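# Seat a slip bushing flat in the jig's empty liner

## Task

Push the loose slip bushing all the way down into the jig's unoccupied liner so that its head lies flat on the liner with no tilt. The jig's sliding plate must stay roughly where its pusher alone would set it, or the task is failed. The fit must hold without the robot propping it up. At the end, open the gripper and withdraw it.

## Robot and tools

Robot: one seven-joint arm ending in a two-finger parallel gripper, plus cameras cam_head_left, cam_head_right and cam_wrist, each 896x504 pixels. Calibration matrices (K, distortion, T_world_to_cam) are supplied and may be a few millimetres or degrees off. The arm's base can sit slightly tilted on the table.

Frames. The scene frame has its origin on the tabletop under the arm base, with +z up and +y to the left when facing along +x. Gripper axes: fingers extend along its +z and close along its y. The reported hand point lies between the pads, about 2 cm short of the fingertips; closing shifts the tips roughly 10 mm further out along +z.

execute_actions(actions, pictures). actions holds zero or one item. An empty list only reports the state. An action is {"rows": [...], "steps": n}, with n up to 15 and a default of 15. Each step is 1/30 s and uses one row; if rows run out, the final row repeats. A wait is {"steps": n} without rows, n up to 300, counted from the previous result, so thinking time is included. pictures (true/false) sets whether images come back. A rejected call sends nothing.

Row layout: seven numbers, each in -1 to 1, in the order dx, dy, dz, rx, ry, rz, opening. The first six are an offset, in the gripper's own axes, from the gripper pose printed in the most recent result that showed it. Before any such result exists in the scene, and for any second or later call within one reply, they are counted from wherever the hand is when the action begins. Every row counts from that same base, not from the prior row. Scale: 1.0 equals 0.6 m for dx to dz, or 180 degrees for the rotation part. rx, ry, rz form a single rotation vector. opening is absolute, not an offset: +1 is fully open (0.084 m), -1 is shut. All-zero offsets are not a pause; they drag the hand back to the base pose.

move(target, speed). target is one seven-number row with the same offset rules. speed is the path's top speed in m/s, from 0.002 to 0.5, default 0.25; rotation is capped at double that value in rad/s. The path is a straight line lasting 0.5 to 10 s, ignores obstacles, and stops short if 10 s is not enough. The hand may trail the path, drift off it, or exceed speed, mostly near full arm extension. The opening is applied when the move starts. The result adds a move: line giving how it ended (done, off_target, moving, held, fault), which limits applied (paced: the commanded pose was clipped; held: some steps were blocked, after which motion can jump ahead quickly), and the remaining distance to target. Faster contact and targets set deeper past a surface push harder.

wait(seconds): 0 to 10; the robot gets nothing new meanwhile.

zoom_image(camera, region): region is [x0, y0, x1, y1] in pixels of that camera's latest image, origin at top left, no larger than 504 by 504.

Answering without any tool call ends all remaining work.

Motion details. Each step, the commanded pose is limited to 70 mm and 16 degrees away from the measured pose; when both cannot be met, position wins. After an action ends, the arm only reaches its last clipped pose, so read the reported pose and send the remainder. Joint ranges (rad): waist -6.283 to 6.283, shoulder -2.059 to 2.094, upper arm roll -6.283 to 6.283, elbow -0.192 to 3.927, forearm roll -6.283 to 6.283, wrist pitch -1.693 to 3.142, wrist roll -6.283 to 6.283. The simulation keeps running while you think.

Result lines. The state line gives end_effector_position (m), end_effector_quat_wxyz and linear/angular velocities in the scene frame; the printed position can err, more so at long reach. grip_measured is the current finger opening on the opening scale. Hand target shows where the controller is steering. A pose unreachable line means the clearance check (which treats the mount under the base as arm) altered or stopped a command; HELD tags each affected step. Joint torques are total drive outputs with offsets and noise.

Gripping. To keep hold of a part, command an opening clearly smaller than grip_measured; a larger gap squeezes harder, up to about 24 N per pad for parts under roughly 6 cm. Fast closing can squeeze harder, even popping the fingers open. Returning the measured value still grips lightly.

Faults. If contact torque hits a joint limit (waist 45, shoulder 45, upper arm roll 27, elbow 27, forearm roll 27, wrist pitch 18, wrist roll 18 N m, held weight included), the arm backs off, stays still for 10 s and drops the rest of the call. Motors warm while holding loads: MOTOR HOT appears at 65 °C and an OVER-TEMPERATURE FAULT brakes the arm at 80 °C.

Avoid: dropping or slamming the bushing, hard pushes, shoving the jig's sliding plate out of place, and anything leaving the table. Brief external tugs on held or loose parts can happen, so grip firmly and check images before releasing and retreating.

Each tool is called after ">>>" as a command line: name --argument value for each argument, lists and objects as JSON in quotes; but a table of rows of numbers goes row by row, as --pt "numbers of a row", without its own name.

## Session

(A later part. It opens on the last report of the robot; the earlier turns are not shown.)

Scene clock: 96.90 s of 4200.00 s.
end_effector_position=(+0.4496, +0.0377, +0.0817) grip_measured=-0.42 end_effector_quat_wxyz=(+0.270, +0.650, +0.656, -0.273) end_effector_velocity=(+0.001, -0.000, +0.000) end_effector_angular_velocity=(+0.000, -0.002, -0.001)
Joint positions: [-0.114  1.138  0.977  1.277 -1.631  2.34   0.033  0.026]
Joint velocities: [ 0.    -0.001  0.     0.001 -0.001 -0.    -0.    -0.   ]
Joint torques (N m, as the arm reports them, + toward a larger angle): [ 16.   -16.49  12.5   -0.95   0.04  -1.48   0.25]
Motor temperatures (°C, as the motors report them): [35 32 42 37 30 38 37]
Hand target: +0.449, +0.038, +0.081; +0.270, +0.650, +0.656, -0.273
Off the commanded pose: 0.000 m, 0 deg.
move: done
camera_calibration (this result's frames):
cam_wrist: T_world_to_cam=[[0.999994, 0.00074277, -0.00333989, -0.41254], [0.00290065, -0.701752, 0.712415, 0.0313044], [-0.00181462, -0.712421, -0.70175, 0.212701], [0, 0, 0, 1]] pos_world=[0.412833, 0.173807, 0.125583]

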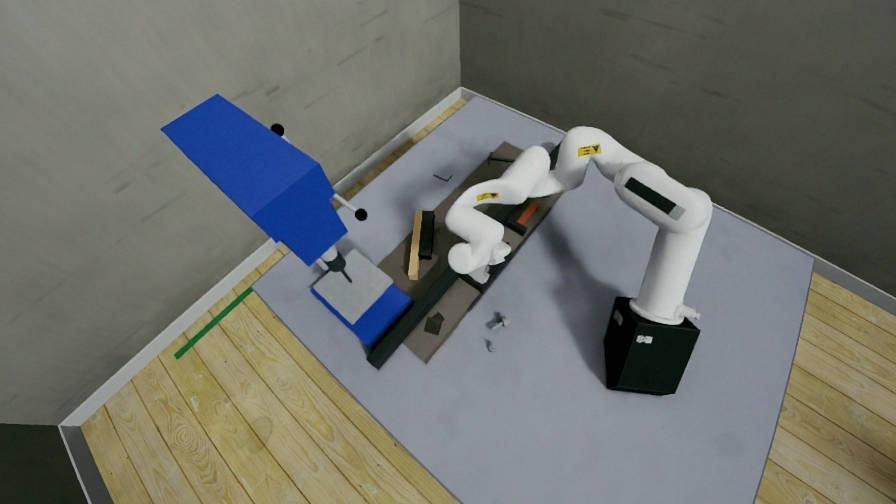

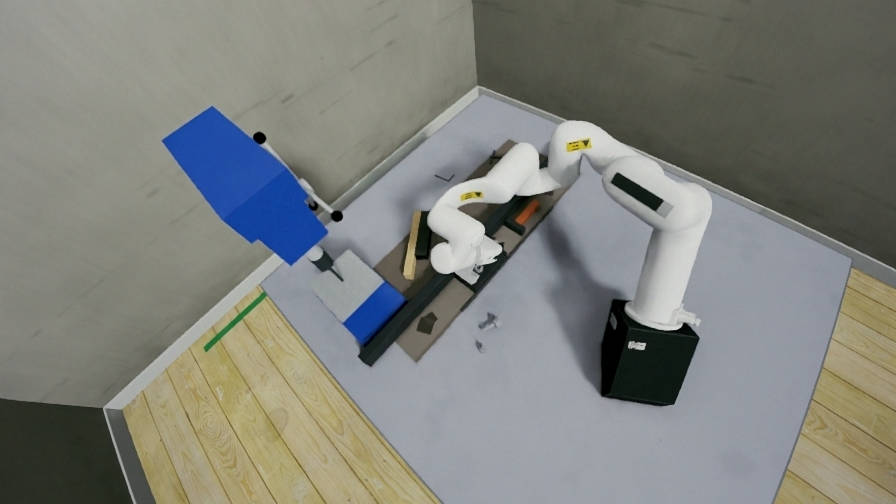

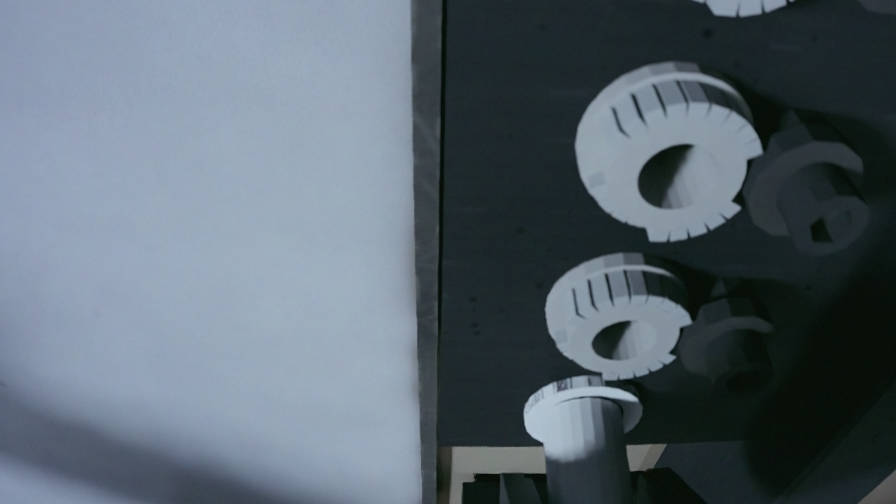

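>>> move --target '[-0.0004,0.0012,0,0,0,0,-1]' --speed 0.002

>>> zoom_image --camera "cam_wrist" --region '[480,320,700,504]'

Scene clock: 98.07 s of 4200.00 s.
end_effector_position=(+0.4501, +0.0375, +0.0816) grip_measured=-0.42 end_effector_quat_wxyz=(+0.270, +0.650, +0.656, -0.273) end_effector_velocity=(+0.000, -0.000, -0.000) end_effector_angular_velocity=(-0.000, -0.000, -0.001)
Joint positions: [-0.114  1.137  0.977  1.279 -1.632  2.339  0.031  0.026]
Joint velocities: [ 0.    -0.001 -0.001  0.001  0.    -0.001 -0.    -0.   ]
Joint torques (N m, as the arm reports them, + toward a larger angle): [ 16.48 -17.69  13.18  -0.43  -0.44  -1.25   0.34]
Motor temperatures (°C, as the motors report them): [35 32 42 37 30 38 37]
Hand target: +0.450, +0.038, +0.082; +0.270, +0.650, +0.656, -0.273
Off the commanded pose: 0.000 m, 0 deg.
move: done
camera_calibration (this result's frames):
cam_wrist: T_world_to_cam=[[0.999991, 0.000964383, -0.0040769, -0.412969], [0.00358157, -0.70164, 0.712523, 0.0309359], [-0.00217337, -0.712531, -0.701637, 0.212652], [0, 0, 0, 1]] pos_world=[0.413317, 0.173625, 0.125478]

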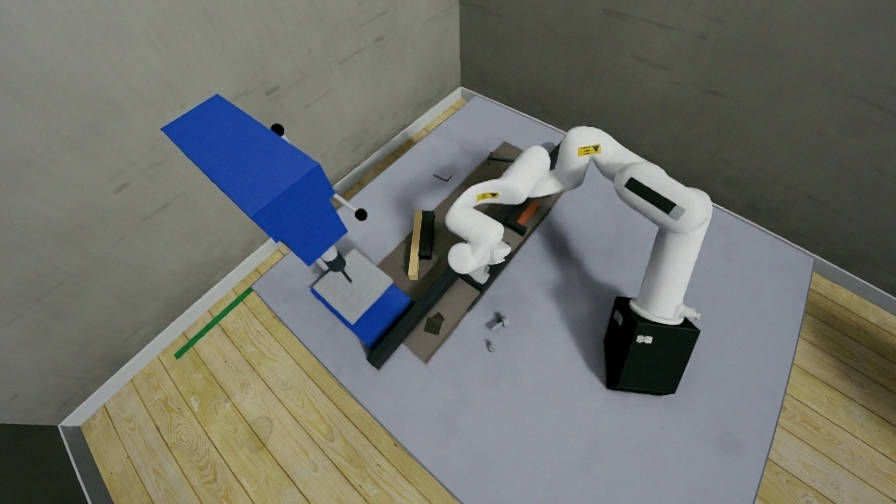

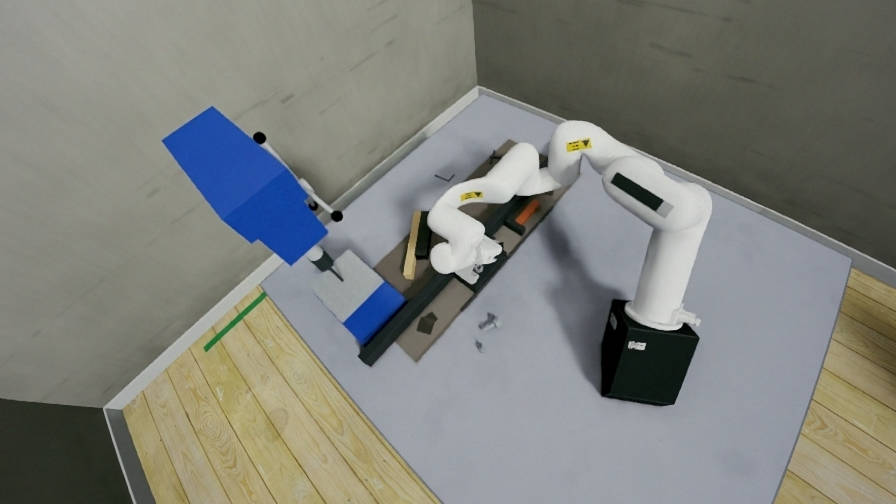

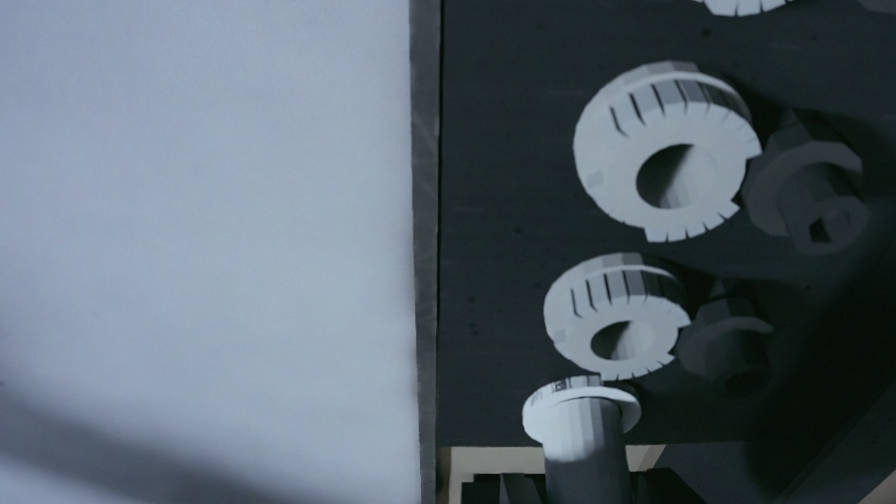

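Region (480, 320, 700, 504) of cam_wrist's 896x504 image, scaled by 2.291, with more detail than that image has; it fills the top 422 rows of this view, and the rest is white.

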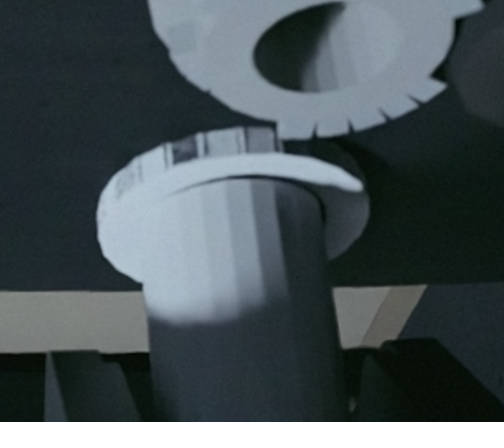

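>>> execute_actions --actions '[{"rows":[[0,0,0,0,0,0,-0.7],[0,0,0,0,0,0,-0.55],[0,0,0,0,0,0,-0.48],[0,0,0,0,0,0,-0.44],[0,0,0,0,0,0,-0.42],[0,0,0,0,0,0,-0.4],[0,0,0,0,0,0,-0.38],[0,0,0,0,0,0,-0.36],[0,0,0,0,0,0,-0.34],[0,0,0,0,0,0,-0.32],[0,0,0,0,0,0,-0.3]],"steps":15}]'

Scene clock: 99.40 s of 4200.00 s.
end_effector_position=(+0.4499, +0.0373, +0.0809) grip_measured=-0.32 end_effector_quat_wxyz=(+0.270, +0.650, +0.656, -0.273) end_effector_velocity=(+0.001, +0.004, +0.007) end_effector_angular_velocity=(+0.010, -0.008, +0.005)
Joint positions: [-0.114  1.137  0.975  1.279 -1.631  2.338  0.031  0.03 ]
Joint velocities: [ 0.008 -0.006  0.01  -0.003  0.004  0.001 -0.     0.001]
Joint torques (N m, as the arm reports them, + toward a larger angle): [ 19.01 -20.36  15.35  -1.2    0.28   0.08   0.17]
Motor temperatures (°C, as the motors report them): [35 32 42 37 30 38 37]
Hand target: +0.450, +0.038, +0.082; +0.270, +0.650, +0.656, -0.273
Off the commanded pose: 0.001 m, 0 deg.
Steps of this call (steps 1 to 25: nothing new was sent; steps 26 to 40: all 15 steps of this action). Readings (end_effector_position):
26: (+0.4502, +0.0375, +0.0817)
27: (+0.4502, +0.0375, +0.0816)
29: (+0.4502, +0.0375, +0.0816)
33: (+0.4503, +0.0375, +0.0813)
40: the state above
camera_calibration (this result's frames):
cam_wrist: T_world_to_cam=[[0.999988, 0.000581333, -0.00479706, -0.412745], [0.00382725, -0.701324, 0.712832, 0.0311116], [-0.0029499, -0.712842, -0.701318, 0.212375], [0, 0, 0, 1]] pos_world=[0.413248, 0.173449, 0.124785]

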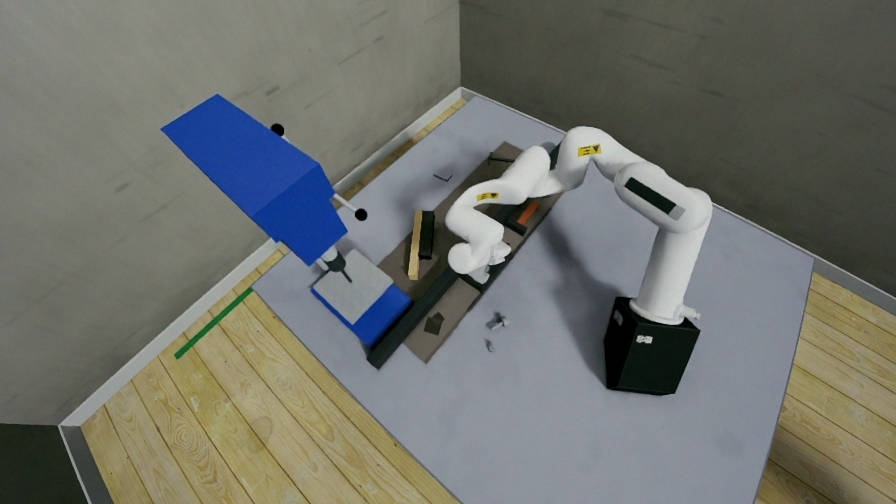

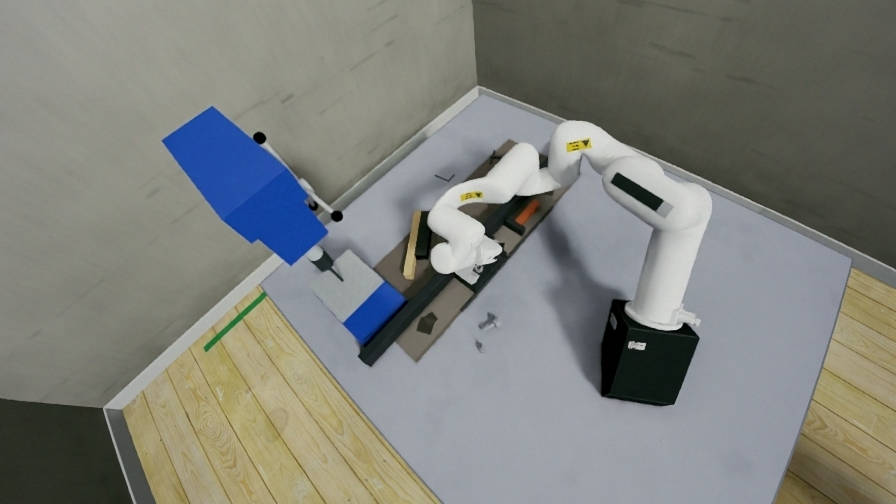

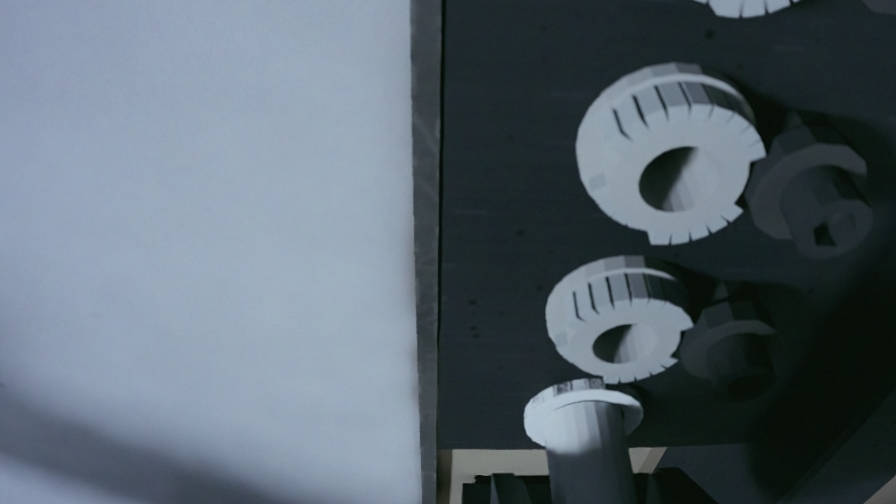

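>>> move --target '[0.02,0,-0.06,0,0,0,0.2]' --speed 0.03

Scene clock: 102.70 s of 4200.00 s.
end_effector_position=(+0.4499, +0.0712, +0.0978) grip_measured=+0.19 end_effector_quat_wxyz=(+0.270, +0.650, +0.656, -0.273) end_effector_velocity=(+0.001, -0.002, -0.001) end_effector_angular_velocity=(-0.006, +0.002, -0.005)
Joint positions: [-0.01   1.197  0.973  1.385 -1.613  2.375  0.037  0.052]
Joint velocities: [-0.001  0.    -0.003  0.005  0.     0.002 -0.    -0.   ]
Joint torques (N m, as the arm reports them, + toward a larger angle): [ 20.25 -21.19  15.58  -1.1    0.16   0.1    0.18]
Motor temperatures (°C, as the motors report them): [35 32 42 37 30 38 37]
Hand target: +0.450, +0.071, +0.098; +0.270, +0.650, +0.656, -0.273
Off the commanded pose: 0.000 m, 0 deg.
move: done
camera_calibration (this result's frames):
cam_wrist: T_world_to_cam=[[0.999989, 0.000569923, -0.00473942, -0.412629], [0.00377815, -0.701326, 0.71283, 0.0428723], [-0.00291762, -0.71284, -0.70132, 0.248352], [0, 0, 0, 1]] pos_world=[0.413187, 0.207338, 0.141658]

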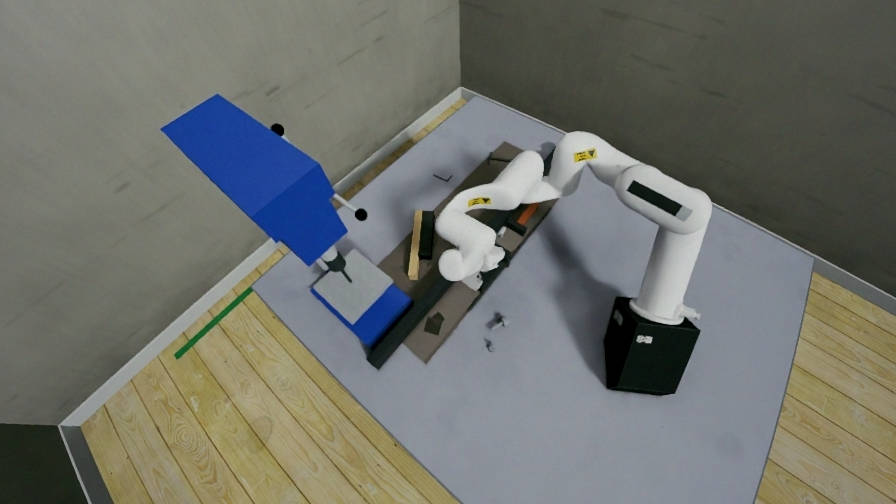

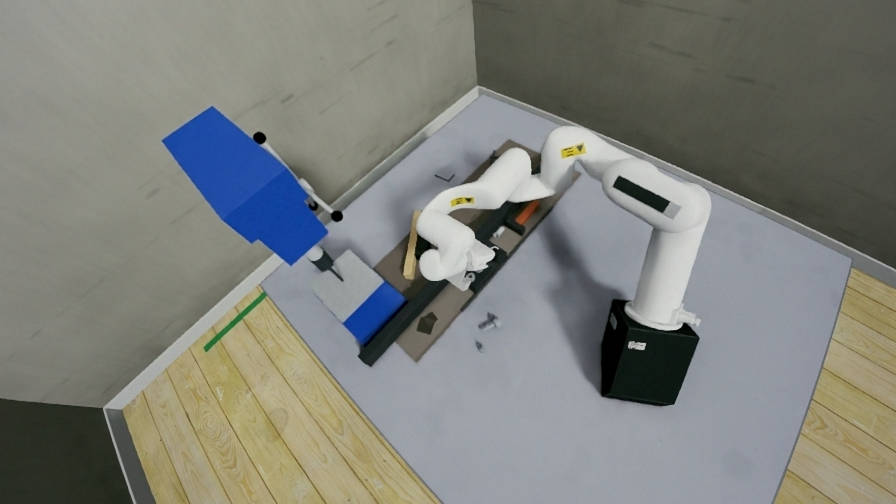

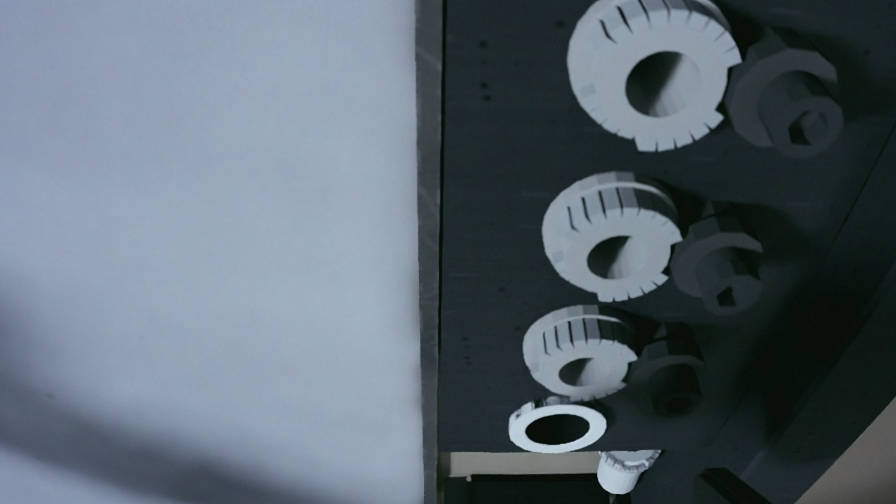

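>>> zoom_image --camera "cam_wrist" --region '[480,380,780,504]'

>>> zoom_image --camera "cam_head_right" --region '[400,200,600,370]'

Region (480, 380, 780, 504) of cam_wrist's 896x504 image, scaled by 1.680, with more detail than that image has; it fills the top 208 rows of this view, and the rest is white.

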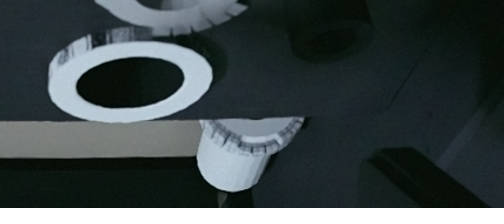

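Region (400, 200, 600, 370) of cam_head_right's 896x504 image, scaled by 2.520, with more detail than that image has; it fills the top 428 rows of this view, and the rest is white.

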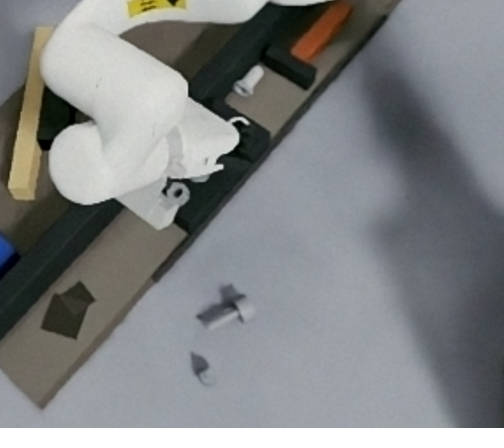

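>>> move --target '[-0.11,0,-0.012,0,0,0,0.6]' --speed 0.15

Scene clock: 105.33 s of 4200.00 s.
end_effector_position=(+0.4503, +0.0298, +0.1491) grip_measured=+0.59 end_effector_quat_wxyz=(+0.270, +0.649, +0.656, -0.274) end_effector_velocity=(-0.000, +0.000, +0.001) end_effector_angular_velocity=(+0.002, +0.000, +0.001)
Joint positions: [-0.087  1.058  1.079  1.255 -1.516  2.426  0.034  0.069]
Joint velocities: [-0.001 -0.002  0.003 -0.002  0.002 -0.    -0.    -0.   ]
Joint torques (N m, as the arm reports them, + toward a larger angle): [ 19.38 -21.1   15.66   0.45   0.2    0.21   0.22]
Motor temperatures (°C, as the motors report them): [35 32 43 37 30 38 37]
Hand target: +0.450, +0.030, +0.150; +0.270, +0.650, +0.656, -0.273
Off the commanded pose: 0.001 m, 0 deg.
move: done
camera_calibration (this result's frames):
cam_wrist: T_world_to_cam=[[0.999985, 0.00110107, -0.00538818, -0.412662], [0.00461529, -0.700808, 0.713335, -0.0232372], [-0.00299065, -0.713349, -0.700802, 0.254822], [0, 0, 0, 1]] pos_world=[0.413525, 0.165947, 0.192933]

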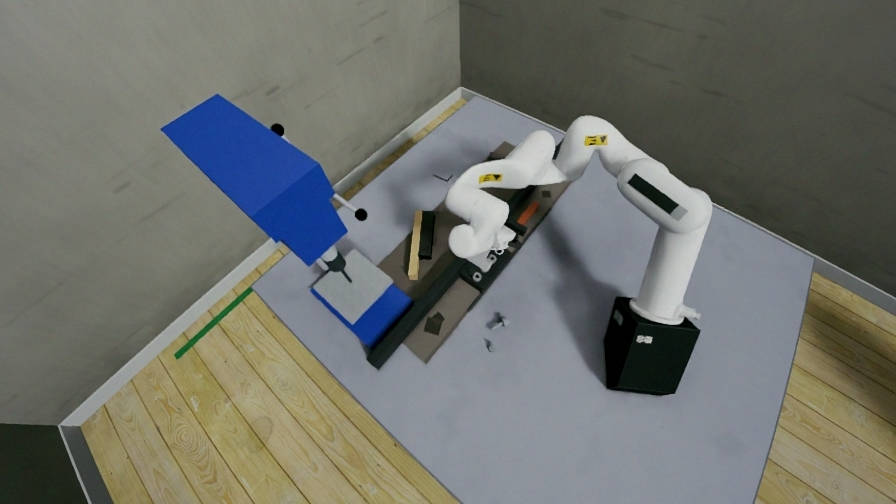

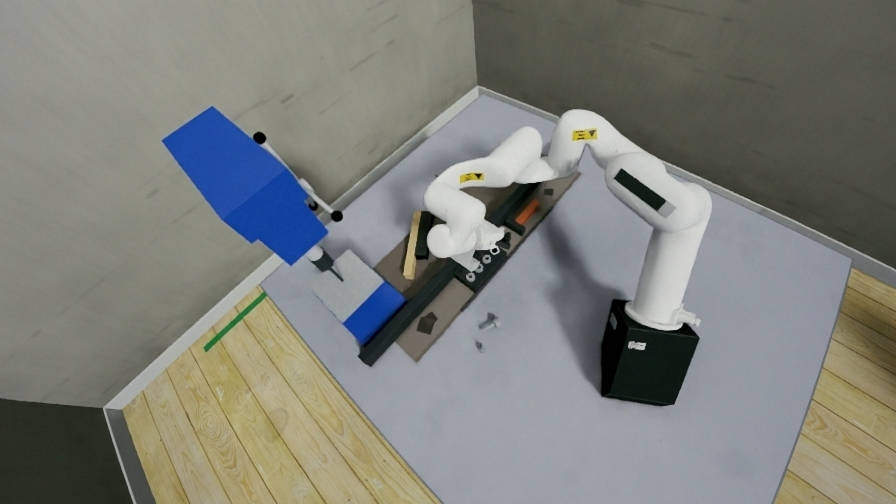

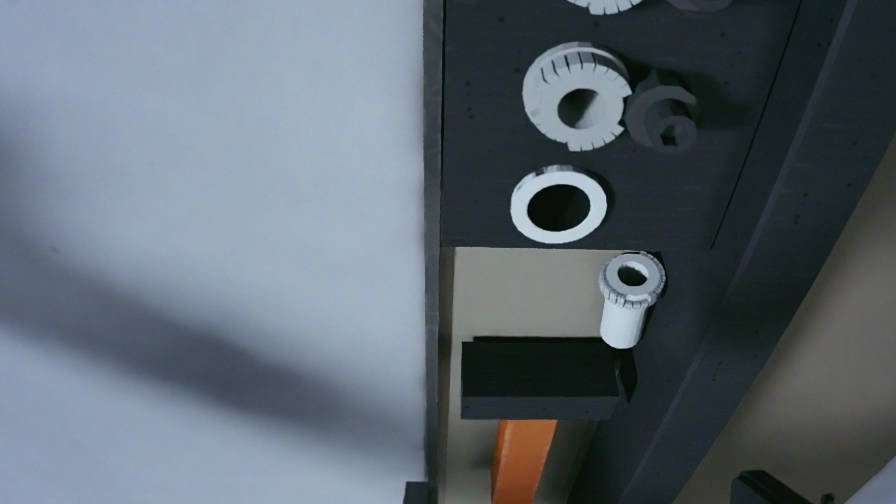

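>>> zoom_image --camera "cam_wrist" --region '[540,220,780,420]'

>>> zoom_image --camera "cam_head_left" --region '[450,190,570,290]'

Region (540, 220, 780, 420) of cam_wrist's 896x504 image, scaled by 2.100, with more detail than that image has.

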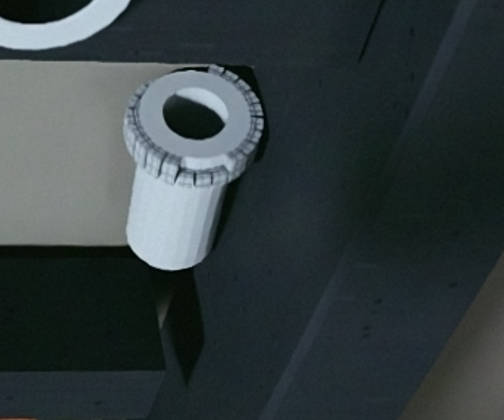

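Region (450, 190, 570, 290) of cam_head_left's 896x504 image, scaled by 4.200, with more detail than that image has.

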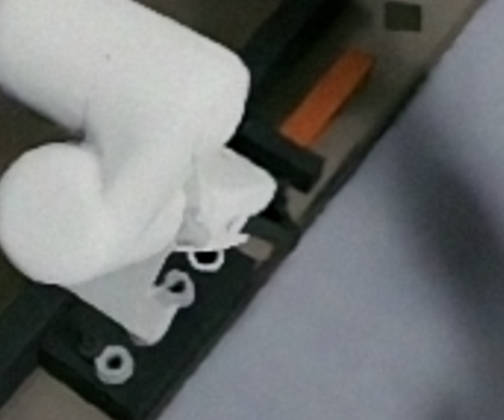

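>>> move --target '[0.047,0.05,0.104,0,0,0,-1]' --speed 0.08

Scene clock: 110.07 s of 4200.00 s.
end_effector_position=(+0.4799, +0.0061, +0.0852) grip_measured=-1.00 end_effector_quat_wxyz=(+0.270, +0.650, +0.656, -0.273) end_effector_velocity=(+0.001, -0.001, -0.000) end_effector_angular_velocity=(-0.002, -0.001, -0.001)
Joint positions: [-0.176  1.065  0.996  1.267 -1.674  2.316 -0.07   0.   ]
Joint velocities: [-0.    -0.    -0.001  0.002 -0.002  0.001 -0.001  0.   ]
Joint torques (N m, as the arm reports them, + toward a larger angle): [ 19.11 -21.43  15.42  -0.61   0.     0.1    0.13]
Motor temperatures (°C, as the motors report them): [35 32 43 37 30 38 37]
Hand target: +0.480, +0.006, +0.085; +0.270, +0.650, +0.656, -0.274
Off the commanded pose: 0.001 m, 0 deg.
move: done
camera_calibration (this result's frames):
cam_wrist: T_world_to_cam=[[0.999986, 0.00128392, -0.00515476, -0.442634], [0.00457445, -0.701461, 0.712693, 0.00562621], [-0.00270082, -0.712706, -0.701457, 0.193097], [0, 0, 0, 1]] pos_world=[0.443124, 0.142136, 0.129158]

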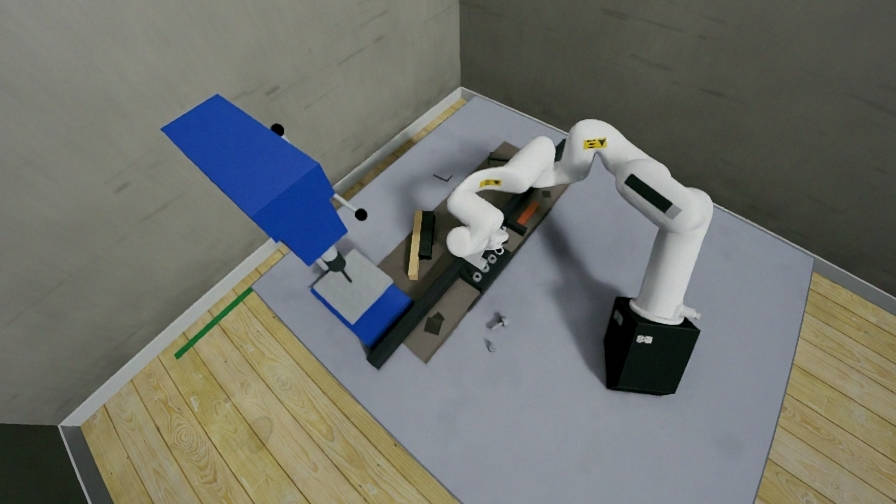

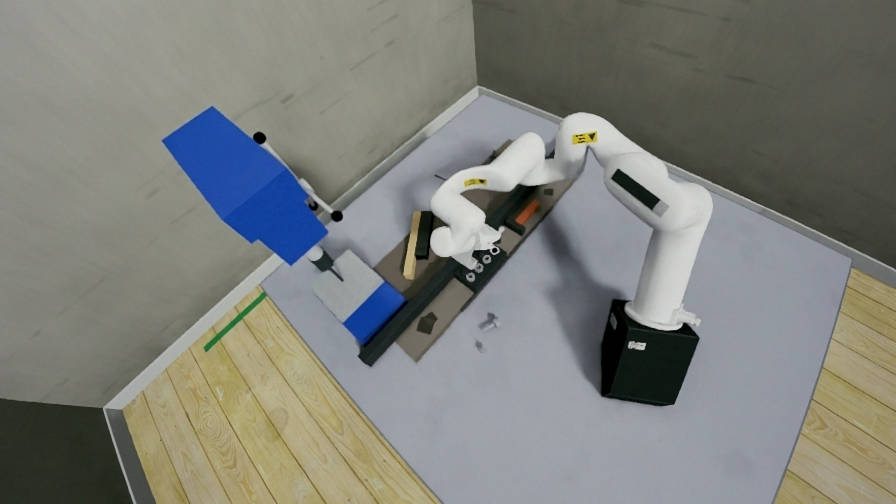

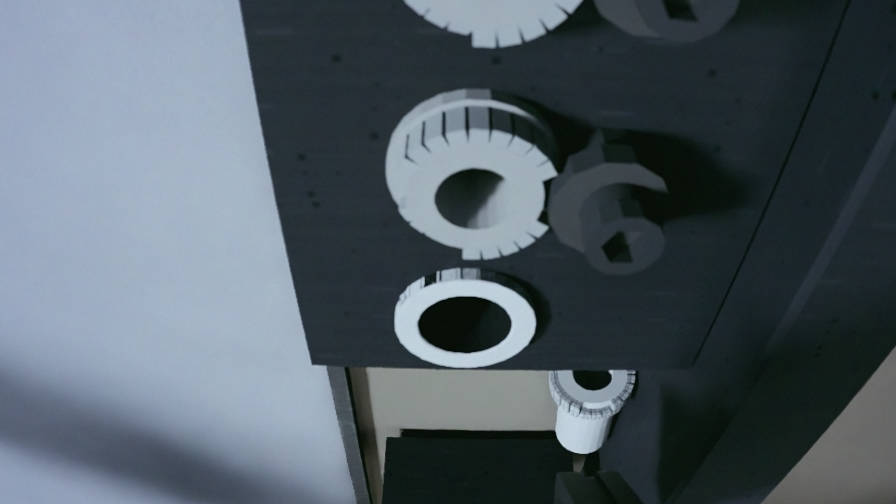

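>>> move --target '[0.0177,0.003,0.032,0,0,0,-1]' --speed 0.03

>>> zoom_image --camera "cam_wrist" --region '[392,250,896,504]'

Scene clock: 112.17 s of 4200.00 s.
end_effector_position=(+0.4816, +0.0000, +0.0642) grip_measured=-1.00 end_effector_quat_wxyz=(+0.270, +0.650, +0.656, -0.273) end_effector_velocity=(+0.001, +0.003, +0.001) end_effector_angular_velocity=(+0.006, -0.004, +0.003)
Joint positions: [-0.202  1.075  0.969  1.263 -1.711  2.284 -0.078  0.   ]
Joint velocities: [ 0.003  0.     0.003 -0.001 -0.001 -0.002 -0.     0.   ]
Joint torques (N m, as the arm reports them, + toward a larger angle): [ 18.9  -21.12  15.46  -0.91  -0.06   0.1    0.18]
Motor temperatures (°C, as the motors report them): [35 32 43 37 30 38 37]
Hand target: +0.482, -0.000, +0.064; +0.270, +0.650, +0.656, -0.273
Off the commanded pose: 0.000 m, 0 deg.
move: done
camera_calibration (this result's frames):
cam_wrist: T_world_to_cam=[[0.999986, 0.0012408, -0.00513153, -0.444429], [0.00452726, -0.701562, 0.712594, 0.0163718], [-0.0027159, -0.712607, -0.701558, 0.174093], [0, 0, 0, 1]] pos_world=[0.444821, 0.136097, 0.108189]

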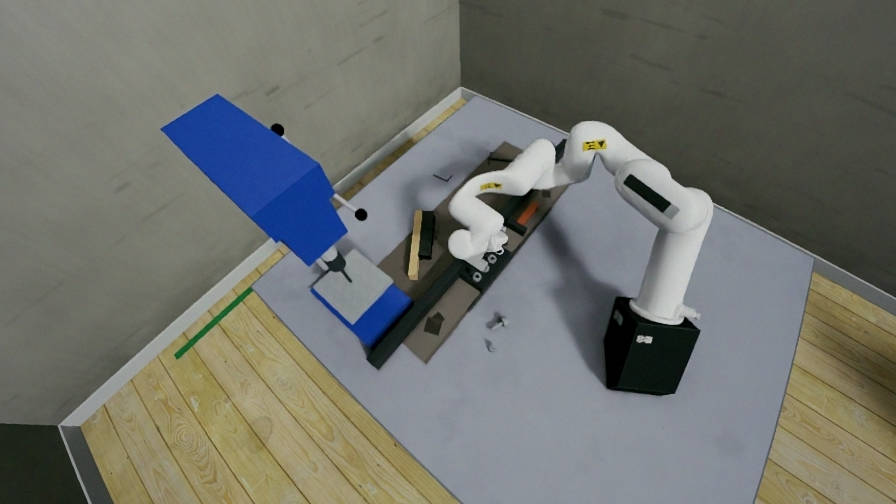

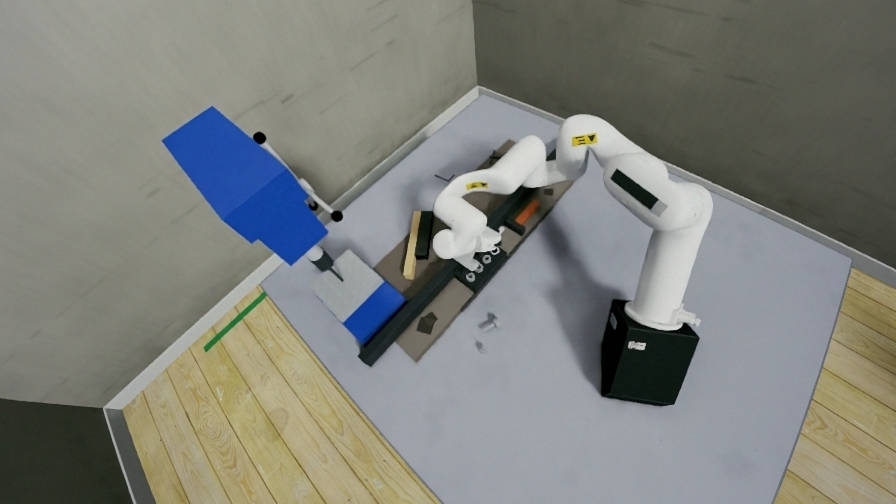

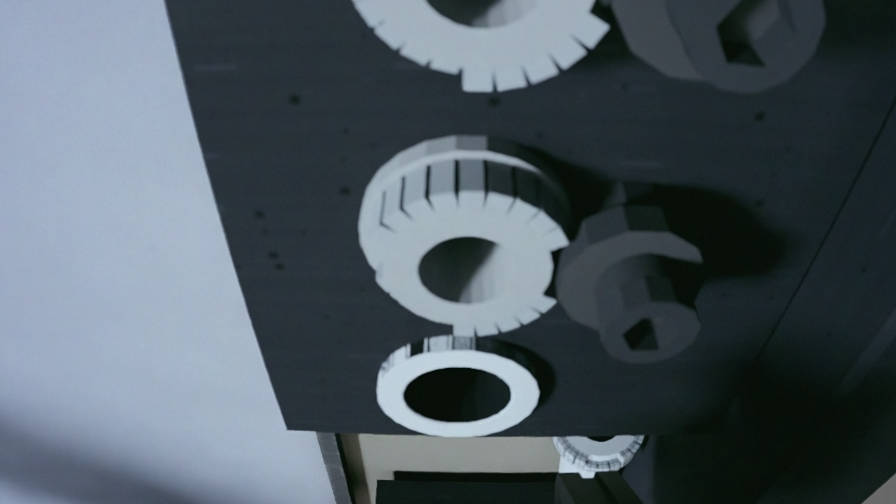

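Region (392, 250, 896, 504) of cam_wrist's 896x504 image, scaled by 1.000; it fills the top 254 rows of this view, and the rest is white.

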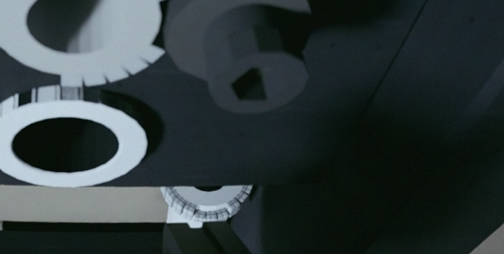

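>>> move --target '[0.0035,0,0.025,0,0,0,-1]' --speed 0.01

Scene clock: 114.77 s of 4200.00 s.
end_effector_position=(+0.4815, -0.0091, +0.0522) grip_measured=-1.00 end_effector_quat_wxyz=(+0.270, +0.650, +0.656, -0.273) end_effector_velocity=(-0.000, +0.001, +0.000) end_effector_angular_velocity=(+0.003, -0.001, +0.002)
Joint positions: [-0.231  1.067  0.958  1.245 -1.73   2.261 -0.083  0.   ]
Joint velocities: [ 0.001  0.001  0.002 -0.001 -0.001 -0.001 -0.     0.   ]
Joint torques (N m, as the arm reports them, + toward a larger angle): [ 18.83 -21.12  15.43  -1.17   0.02   0.2    0.16]
Motor temperatures (°C, as the motors report them): [35 32 43 37 30 38 37]
Hand target: +0.482, -0.009, +0.052; +0.270, +0.650, +0.656, -0.273
Off the commanded pose: 0.000 m, 0 deg.
move: done
camera_calibration (this result's frames):
cam_wrist: T_world_to_cam=[[0.999986, 0.00116473, -0.00519761, -0.444442], [0.00452112, -0.701528, 0.712628, 0.0185606], [-0.00281625, -0.712641, -0.701523, 0.159153], [0, 0, 0, 1]] pos_world=[0.4448, 0.126957, 0.0961124]

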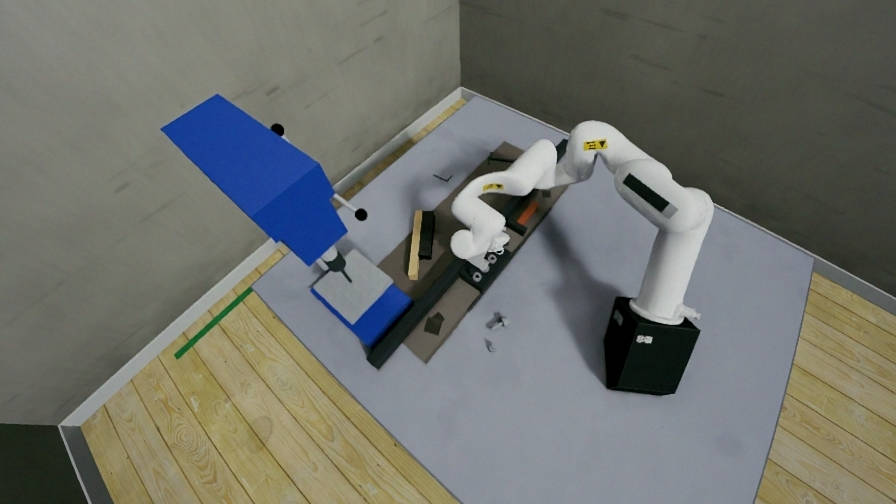

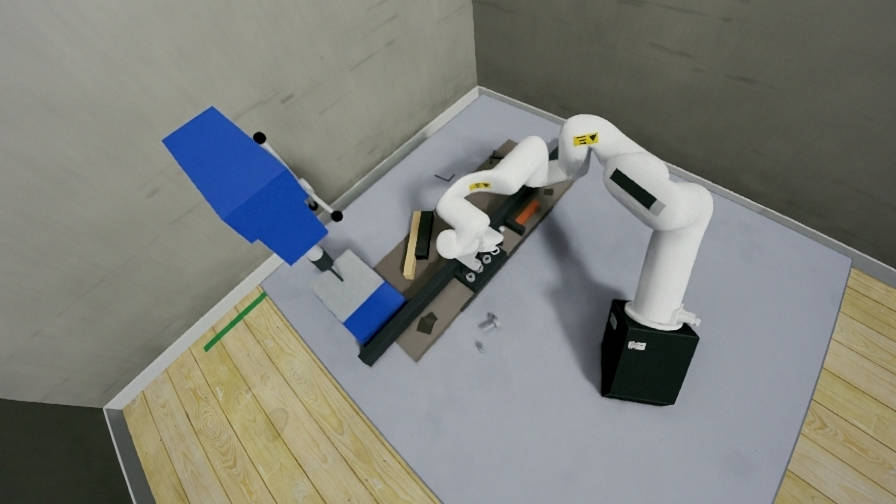

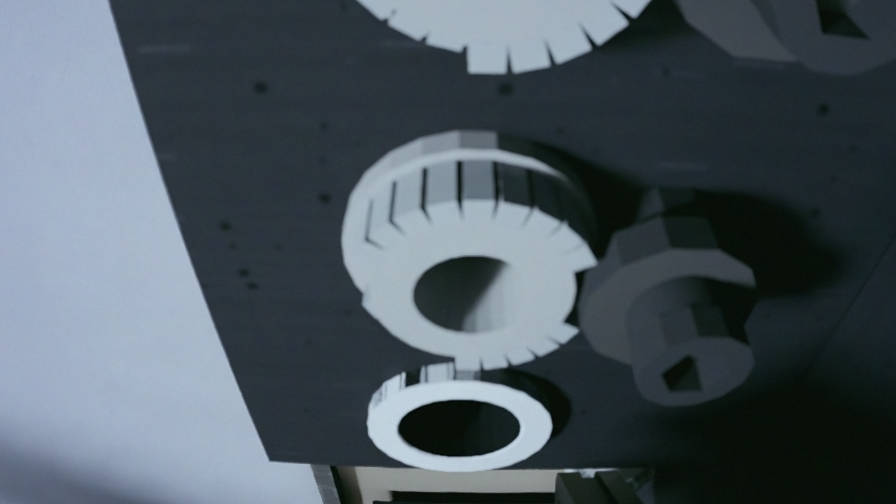

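>>> move --target '[0.004,0,0.0125,0,0,0,-1]' --speed 0.006

Scene clock: 117.17 s of 4200.00 s.
end_effector_position=(+0.4815, -0.0127, +0.0452) grip_measured=-1.00 end_effector_quat_wxyz=(+0.270, +0.650, +0.656, -0.273) end_effector_velocity=(+0.000, +0.001, +0.000) end_effector_angular_velocity=(+0.002, -0.001, +0.001)
Joint positions: [-0.244  1.067  0.949  1.24  -1.742  2.249 -0.085  0.   ]
Joint velocities: [ 0.001  0.     0.001  0.    -0.    -0.001 -0.     0.   ]
Joint torques (N m, as the arm reports them, + toward a larger angle): [ 18.65 -21.04  15.42  -1.19  -0.11   0.13   0.17]
Motor temperatures (°C, as the motors report them): [35 32 43 37 30 38 37]
Hand target: +0.482, -0.013, +0.045; +0.270, +0.650, +0.656, -0.273
Off the commanded pose: 0.000 m, 0 deg.
move: done
camera_calibration (this result's frames):
cam_wrist: T_world_to_cam=[[0.999986, 0.00112397, -0.00523595, -0.44444], [0.00451991, -0.70151, 0.712645, 0.0210007], [-0.00287208, -0.712658, -0.701505, 0.151693], [0, 0, 0, 1]] pos_world=[0.444774, 0.123337, 0.0891207]

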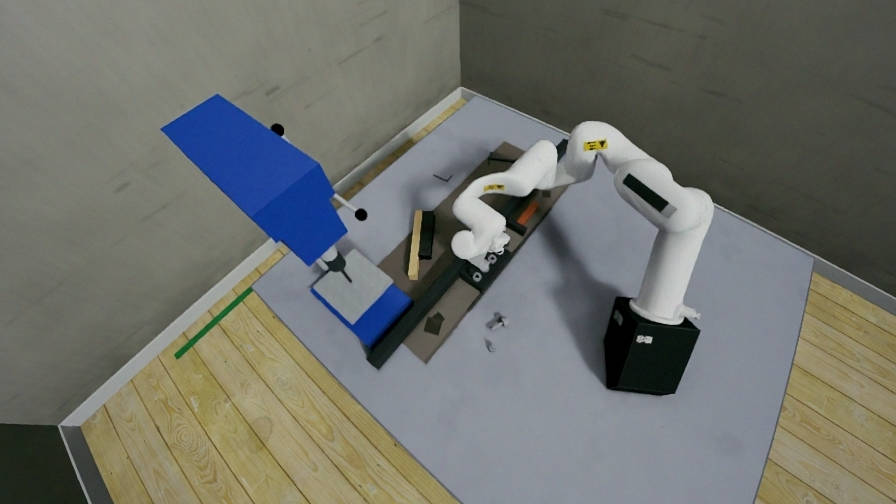

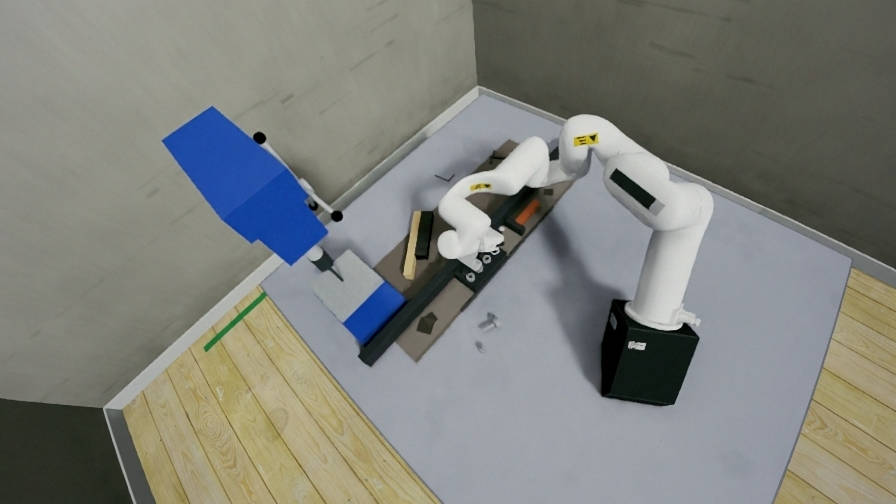

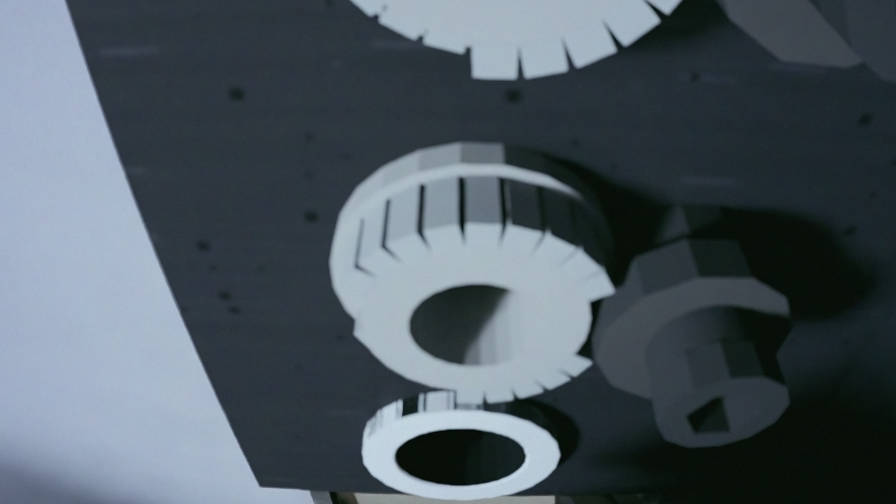

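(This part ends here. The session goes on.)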